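# Unplug the monitor cable from the back-panel port

## Task

Free the monitor cable from its port on the back panel. Loosen both thumbscrews, then draw the plug out along the port's axis, and leave it lying loose away from the port. If the plug tilts beyond what the port permits while it is still inside, the task fails immediately. Nothing may count as done if it only stays that way because the robot is holding it. At the end, release everything and move the grippers away.

## Robot and tools

ROBOT. Two arms, left_arm and right_arm, each with six joints plus a gripper. Joint order per arm, always: waist, shoulder, elbow, forearm roll, wrist pitch, wrist roll. Stated ranges in radians: waist -6.283 to 6.283, shoulder -2.059 to 2.094, elbow -3.927 to 0.192, forearm roll -6.283 to 6.283, wrist pitch -1.693 to 3.142, wrist roll -6.283 to 6.283. True ends may differ by up to 0.010 rad. Gripper opening is a number from -1 (closed) to +1 (fully open, 0.084 m between pads).

FRAME. All reported positions share one scene frame: origin on the table surface midway between the arms, +x pointing out over the table, +z up, left_arm on the +y side. The names left and right are labels only, not image sides. Reported hand positions can be somewhat wrong, worse at long reach. The fingers point along the gripper's +z axis and separate along its y axis. end_effector_position is the point between closed pads, about 2 cm short of the fingertips; closing pushes the tips roughly 10 mm further along +z.

ROW FORMAT. Every command row is one flat list of 14 numbers covering both arms, even if only one moves: left_arm's six joint angles then its opening, then right_arm's six joint angles then its opening. Joint numbers are absolute target angles in radians (the same values that Joint positions prints), not offsets. To keep a joint still, repeat its current Joint targets value.

TOOLS.
execute_actions(actions): a list of actions run in sequence. Each action is a table of up to 15 rows; each row lasts one control step (1/30 s), and if fewer than 15 rows are given the last row is repeated to fill out the action. An empty list just returns the current state and images. A row whose joint target is more than 0.010 rad beyond a range end, and further out than that joint's last reported angle, is rejected. Targets past a joint's real end are clipped there, and the result prints "joint sent to its limit".
move(target, speed, blocking): target is one 14-number row of absolute joint angles and openings. All joints travel in sync so they finish together, so the hand usually follows a curve, and there is no avoidance of obstacles or the other arm. speed (rad/s, 0.01 to 2, default 0.5) caps the joint with the longest travel. Paths take between 0.5 and 10 s; longer ones are cut off at 10 s short of the target. Openings are applied at the start. With blocking=false the call returns after 0.5 s while motion continues; check with wait(0), and call wait or stop before sending new rows or moves. The result adds a move: line giving the ending (done, off_target, moving, held, fault), limits=held or limits=none, and each arm's joint furthest from target.
wait(seconds): 0 to 10; the robot keeps its last command, and a running move continues.
stop(): brakes a running move; fast motion needs more room to stop. Fingers are not stopped.
zoom_image(camera, region): enlarged view of the latest image; region is [x0, y0, x1, y1] in pixels, at most 504 by 504.
finished_scene(scene): pass the number of the current scene to end it; irreversible, and the result reports success.

CAMERAS. cam_head_left, cam_head_right, cam_high, cam_low, cam_left_wrist, cam_right_wrist, each 896x504. Calibration (intrinsics and world-to-camera transforms) is supplied but may be off by a few degrees and millimetres; wrist camera poses follow their arm's joint readings.

MOTION LIMITS. Each step, a joint's target is held within 0.623 rad of its measured angle, and if the targets would move the gripper more than 70 mm from where it is, all are scaled back. Joint targets move at most 3.14 rad/s and take 0.16 s to accelerate. A far target may need several actions; an unfinished motion may not complete during a wait, so command the rest explicitly.

RESULT LINES. The state line gives each gripper's position (m), orientation quaternion (wxyz) and velocities. Joint positions and Joint velocities list the six joints then pad gap in metres. Joint targets shows what joints are currently driven toward. grip_measured is the measured opening on the command scale. Joint torques are total drive outputs with offsets and noise, not pure contact force. Step readings list joint angles at some steps; HELD marks steps where an arm's command was held back. "joint command not followed" means the clearance check altered targets.

GRIPPING. To hold something, command an opening clearly below grip_measured; lower squeezes harder, up to about 24 N per pad. Fast closes can push harder.

HAZARDS. Load limits (N m): waist 45, shoulder 45, elbow 27, forearm roll 27, wrist pitch 18, wrist roll 18, including held weight. Reaching one causes a TORQUE FAULT: the arm backs off, pauses 10 s and drops the rest of the call. Holding loads heats motors: MOTOR HOT warns at 65 °C; at 80 °C an OVER-TEMPERATURE FAULT brakes that arm until cool. Fast moves and targets set deep past contact press hard. Avoid arm-to-arm contact, knocking anything off the table, drops, slams and forceful shoving. Loose objects may occasionally get nudged by outside pushes. Never tilt the plug beyond the port's allowance before it is fully out; pull along the port axis. Release and back away before ending the scene.

Each tool is called after "Emit:" as a command line: name --argument value for each argument, lists and objects as JSON in quotes; but a table of rows of numbers goes row by row, as --pt "numbers of a row", without its own name.

## Session

Emit:
execute_actions --actions '[]'

Scene clock: 0.00 s.
left_arm: end_effector_position=(+0.5029, +0.5169, +0.2350) grip_measured=+0.37 end_effector_quat_wxyz=(+0.183, +0.752, +0.496, -0.394) end_effector_velocity=(+0.000, -0.000, +0.001) end_effector_angular_velocity=(+0.000, -0.002, -0.001) | right_arm: end_effector_position=(+0.3887, +0.0056, +0.3123) grip_measured=-0.58 end_effector_quat_wxyz=(-0.070, +0.313, +0.947, -0.012) end_effector_velocity=(-0.000, +0.000, -0.000) end_effector_angular_velocity=(-0.001, +0.000, +0.001)
Joint names: [waist, shoulder, elbow, forearm roll, wrist pitch, wrist roll]
Joint positions: left_arm=[ 0.628  0.788 -2.167 -0.463  2.164 -0.742  0.06 ] | right_arm=[ 0.477  0.178 -1.616  0.098  1.541 -1.898  0.019]
Joint velocities: left_arm=[-0.    -0.001 -0.    -0.     0.     0.001 -0.   ] | right_arm=[ 0.     0.001  0.    -0.     0.    -0.001 -0.   ]
Joint torques (N m, as the arm reports them, + toward a larger angle): no reading
Motor temperatures (°C, as the motors report them): left_arm=[26 30 35 29 30 29] | right_arm=[29 29 29 30 33 33]
Joint targets: left_arm=[0.628 0.788 -2.167 -0.463 2.164 -0.742] | right_arm=[0.477 0.178 -1.616 0.098 1.541 -1.898]

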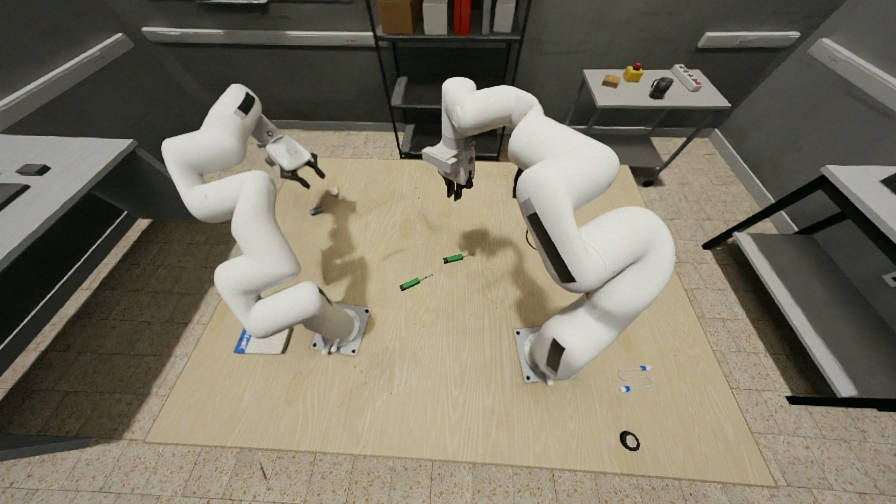

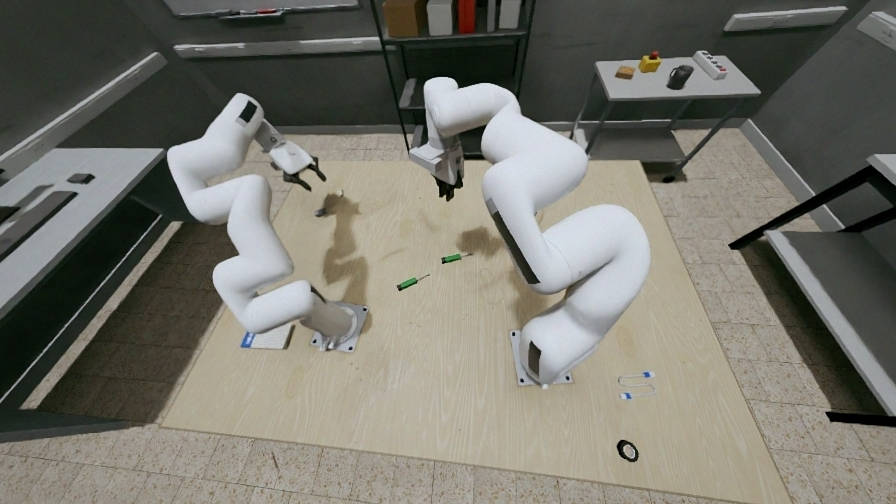

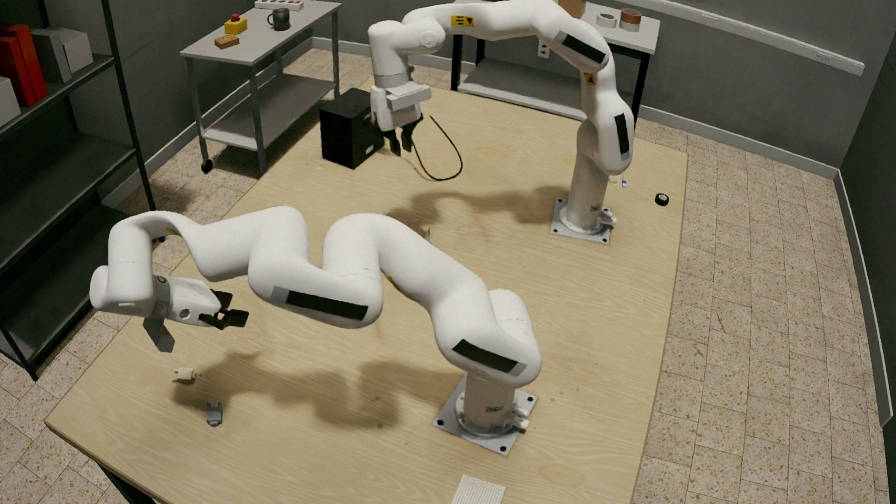

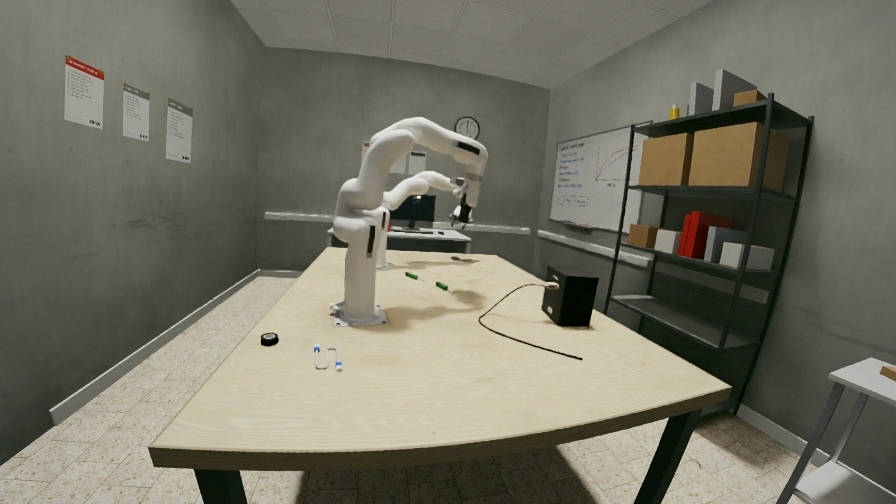

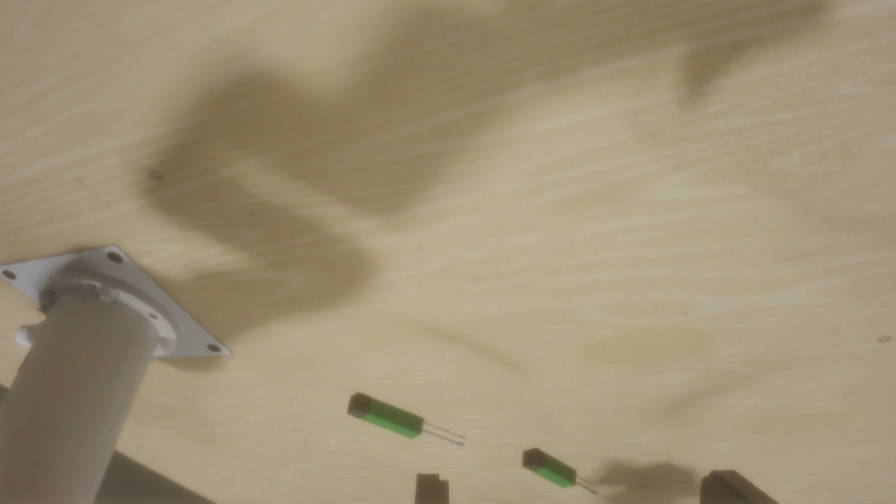

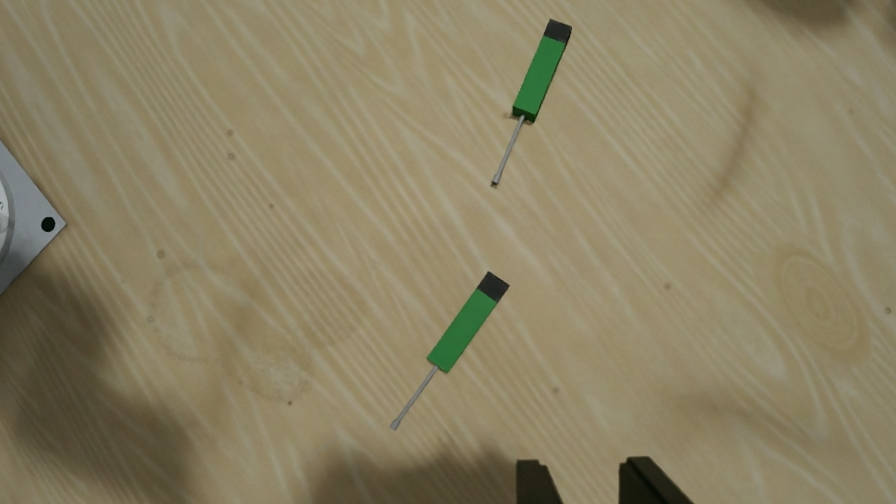

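Emit:
move --target '[0.628,0.788,-2.167,-0.463,2.164,-0.742,0.4,-0.2,0.3,-0.3,0,-1.571,0,1]' --speed 1

Scene clock: 25.90 s.
left_arm: end_effector_position=(+0.5027, +0.5170, +0.2348) grip_measured=+0.39 end_effector_quat_wxyz=(+0.183, +0.752, +0.496, -0.394) end_effector_velocity=(+0.000, +0.000, +0.000) end_effector_angular_velocity=(+0.002, -0.000, +0.000) | right_arm: end_effector_position=(+0.4552, -0.3333, +0.2566) grip_measured=+1.00 end_effector_quat_wxyz=(+0.022, +0.707, -0.022, +0.707) end_effector_velocity=(-0.001, -0.001, +0.000) end_effector_angular_velocity=(+0.001, -0.002, -0.002)
Joint names: [waist, shoulder, elbow, forearm roll, wrist pitch, wrist roll]
Joint positions: left_arm=[ 0.628  0.788 -2.167 -0.463  2.164 -0.742  0.061] | right_arm=[-0.2    0.3   -0.3   -0.    -1.571 -0.     0.084]
Joint velocities: left_arm=[-0.    -0.001 -0.     0.001 -0.    -0.001 -0.   ] | right_arm=[-0.001 -0.     0.002  0.001 -0.004  0.001  0.   ]
Joint torques (N m, as the arm reports them, + toward a larger angle): left_arm=[  0.93 -30.46 -22.15  -1.17   0.11  -0.64] | right_arm=[ -1.65 -20.96  -6.97  -0.26  -1.15   0.49]
Motor temperatures (°C, as the motors report them): left_arm=[26 30 37 29 30 29] | right_arm=[29 29 31 30 33 33]
Joint targets: left_arm=[0.628 0.788 -2.167 -0.463 2.164 -0.742] | right_arm=[-0.200 0.300 -0.300 -0.000 -1.571 -0.000]
move: done; limits=none; left_arm: farthest joint: the waist, 0.000 radians from its target (0.000 radians at the start); right_arm: farthest joint: the waist, 0.000 radians from its target (0.677 radians at the start)
camera_calibration (this result's frames):
cam_left_wrist: T_world_to_cam=[[0.902396, -0.417192, -0.107852, -0.18537], [-0.183258, -0.598088, 0.780197, 0.281897], [-0.389996, -0.684282, -0.616166, 0.827216], [0, 0, 0, 1]] pos_world=[0.541548, 0.657314, 0.269775]
cam_right_wrist: T_world_to_cam=[[-0.0795406, -0.996831, 0.00125719, -0.264566], [-0.0161421, 0.0000270127, -0.99987, 0.331595], [0.996701, -0.0795505, -0.0160931, -0.343442], [0, 0, 0, 1]] pos_world=[0.326617, -0.291057, 0.326357]

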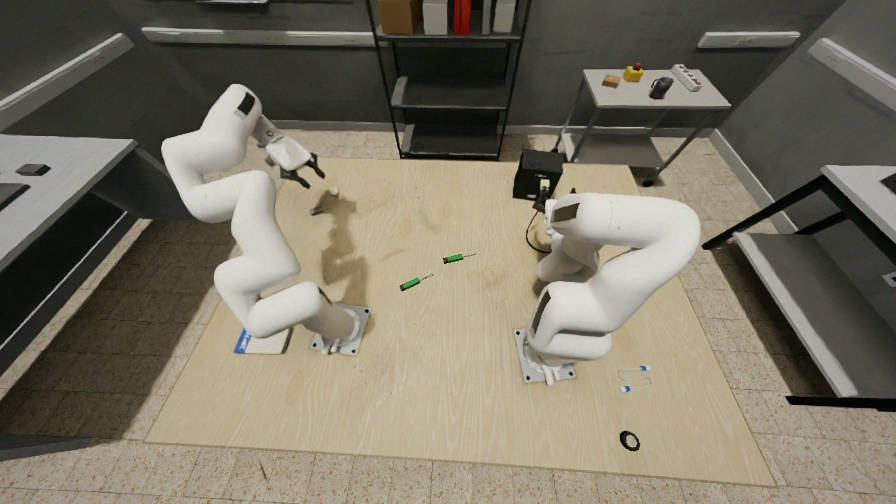

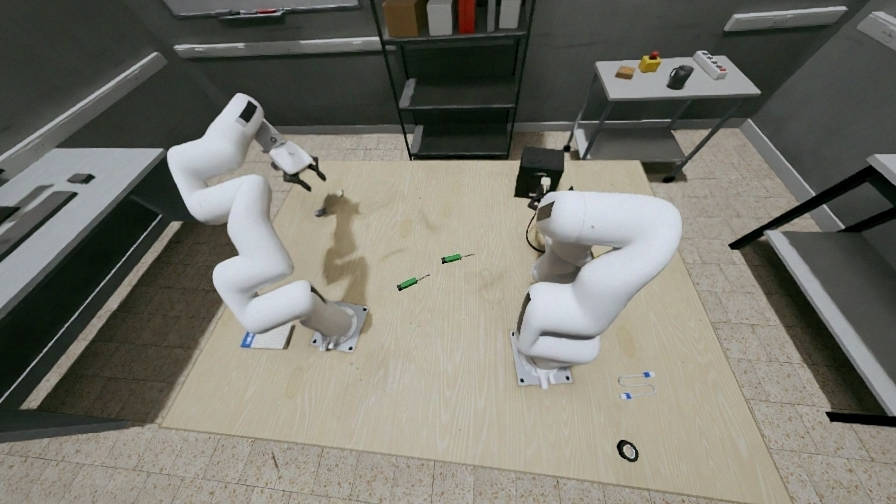

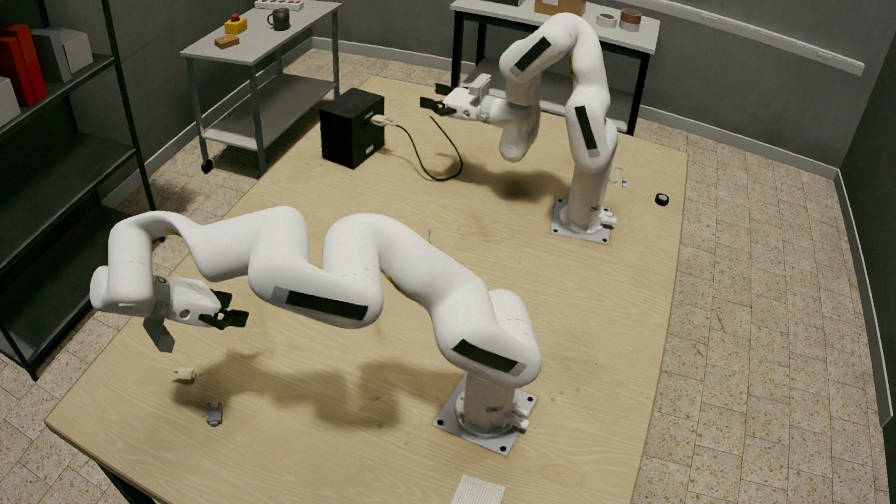

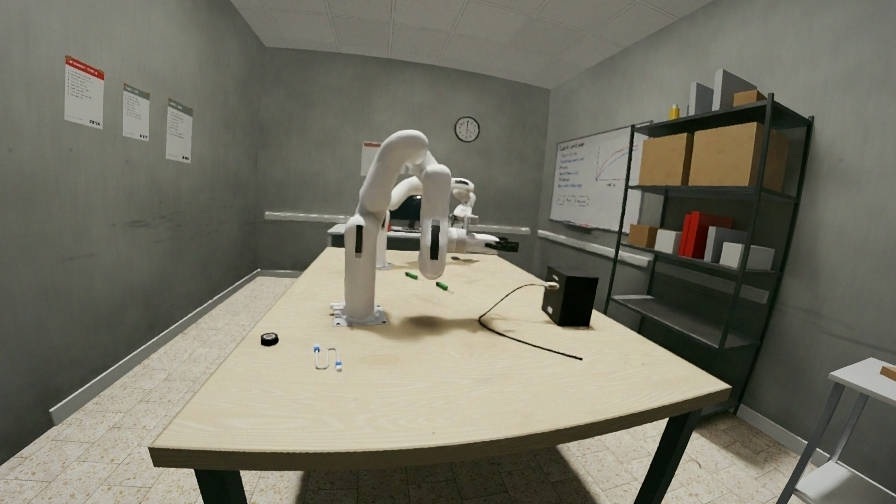

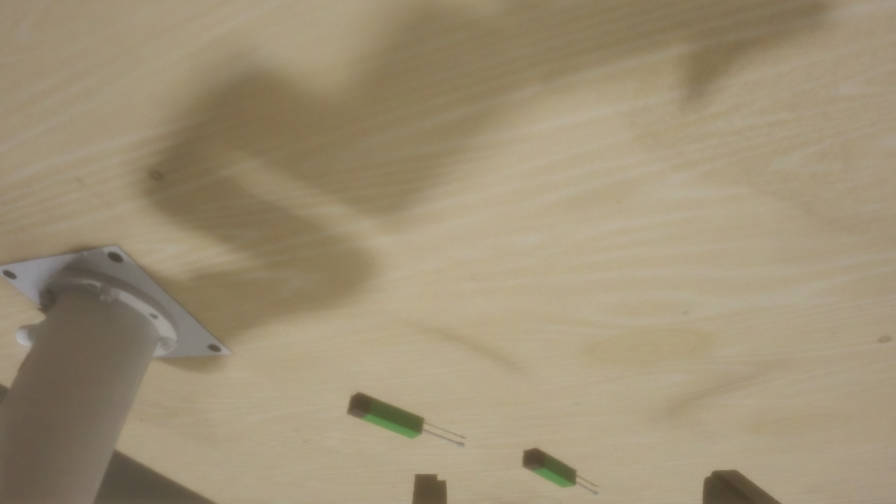

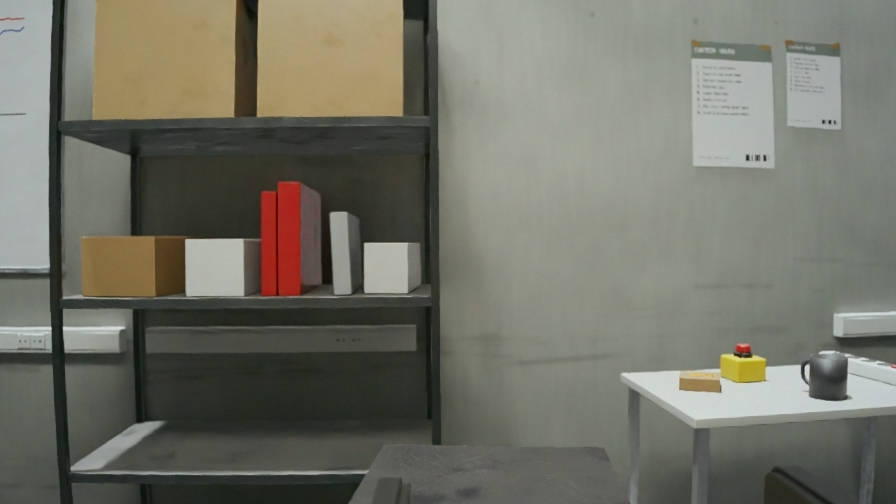

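Emit:
move --target '[0.628,0,-0.5,0,0.5,0,0.4,-0.25,0.1,-0.1,3.1416,1.571,3.1416,1]' --speed 1

Scene clock: 44.57 s.
left_arm: end_effector_position=(+0.3515, +0.5589, +0.0366) grip_measured=+0.39 end_effector_quat_wxyz=(+0.000, +0.966, +0.260, +0.000) end_effector_velocity=(-0.000, -0.000, -0.000) end_effector_angular_velocity=(-0.001, +0.001, -0.000) | right_arm: end_effector_position=(+0.2988, -0.5095, +0.0431) grip_measured=+1.00 end_effector_quat_wxyz=(-0.001, -0.470, +0.819, -0.330) end_effector_velocity=(+0.000, -0.000, +0.000) end_effector_angular_velocity=(-0.000, -0.001, -0.000)
Joint names: [waist, shoulder, elbow, forearm roll, wrist pitch, wrist roll]
Joint positions: left_arm=[ 0.628  0.    -0.5    0.     0.5    0.     0.061] | right_arm=[-0.217  0.223 -0.254  1.005 -0.655  1.004  0.084]
Joint velocities: left_arm=[ 0.     0.001  0.    -0.    -0.     0.001  0.   ] | right_arm=[ 0.    -0.     0.     0.    -0.001  0.     0.   ]
Joint torques (N m, as the arm reports them, + toward a larger angle): left_arm=[  1.39 -14.34 -17.9    0.5   -1.53  -0.61] | right_arm=[ -1.74 -18.56  -6.3   -0.15  -1.51   0.51]
Motor temperatures (°C, as the motors report them): left_arm=[26 30 37 29 30 29] | right_arm=[29 29 30 30 33 33]
Joint targets: left_arm=[0.628 0.000 -0.500 0.000 0.500 -0.000] | right_arm=[-0.217 0.223 -0.254 1.005 -0.655 1.004]
TORQUE FAULT: the external load on the wrist pitch of the right arm reached its load limit, and that arm stopped for 10 seconds. That time counts as 14 of the actions that you can send in this scene. A torque fault stops only its own arm. That arm's remaining commands of this call were not run. The wrist pitch of that arm moved back by up to 3 degrees. That arm holds there, with its grip as last carried out, and accepts commands again: back off and push less far. That arm stops again, at the same cost, whenever a joint's load reaches its limit.
move: fault (right_arm); limits=none; left_arm: farthest joint: the waist, 0.000 radians from its target (0.000 radians at the start); right_arm: farthest joint: the wrist pitch, 2.226 radians from its target (3.142 radians at the start)
camera_calibration (this result's frames):
cam_left_wrist: T_world_to_cam=[[0.511146, -0.859104, 0.0258874, 0.326792], [-0.859485, -0.511042, 0.0109683, 0.65114], [0.00380666, -0.0278562, -0.999605, 0.183497], [0, 0, 0, 1]] pos_world=[0.391909, 0.61862, 0.167822]
cam_right_wrist: T_world_to_cam=[[-0.776432, 0.347867, -0.525492, 0.4637], [0.551509, 0.778555, -0.299483, 0.312537], [0.304944, -0.522342, -0.796347, -0.190327], [0, 0, 0, 1]] pos_world=[0.245703, -0.504049, 0.185704]

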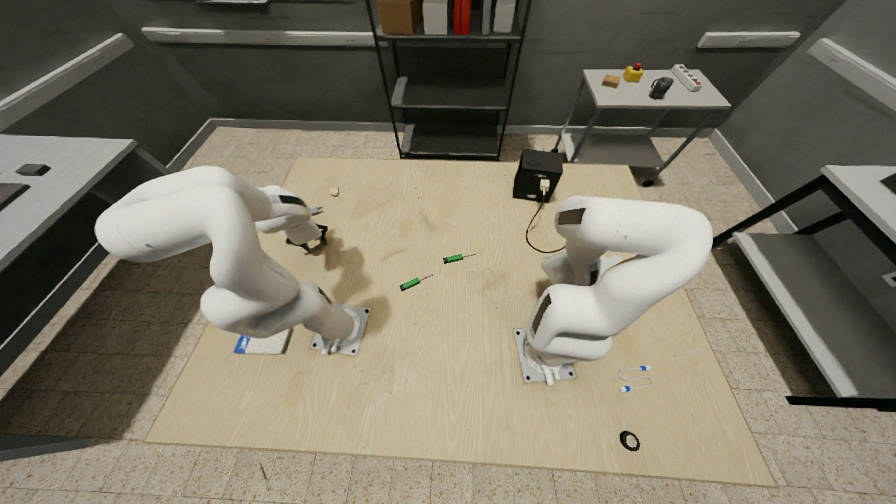

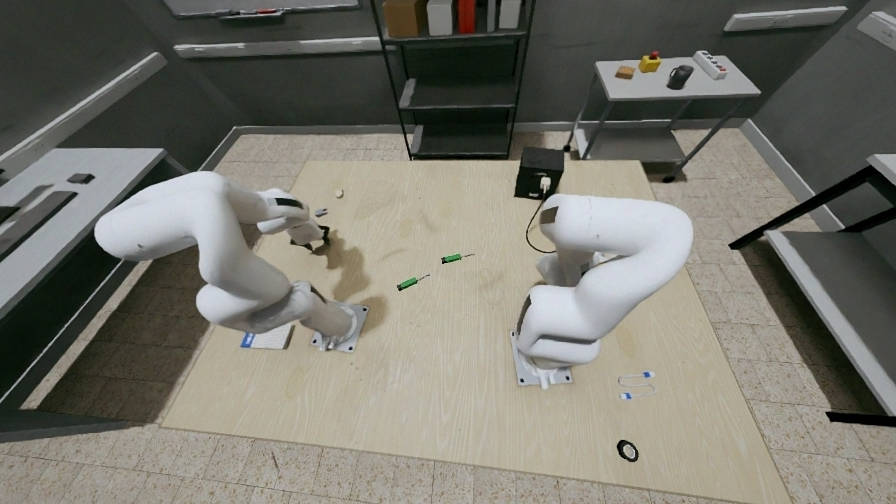

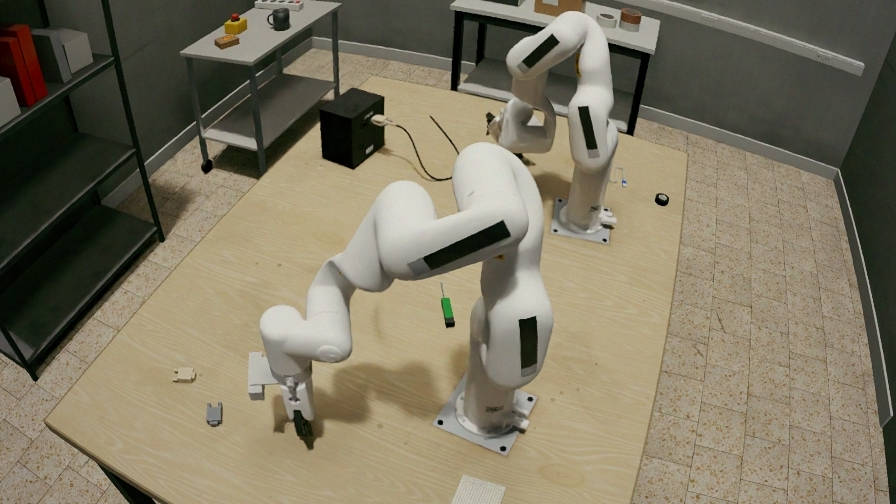

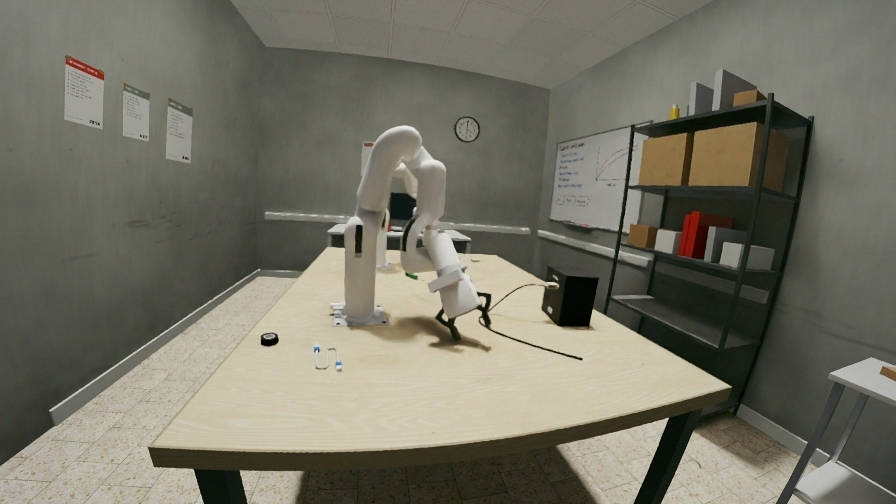

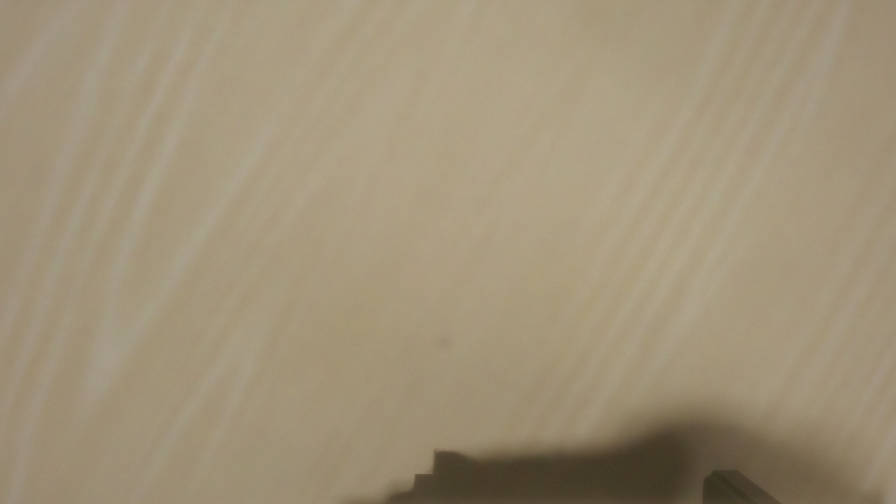

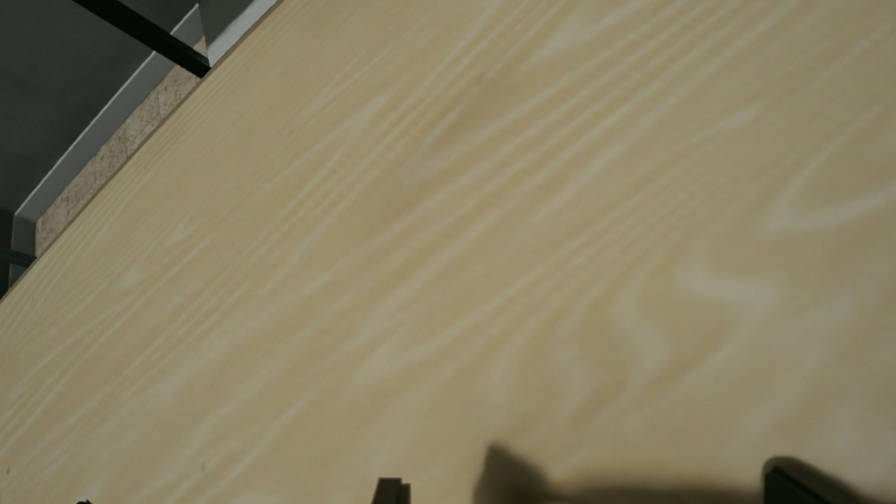

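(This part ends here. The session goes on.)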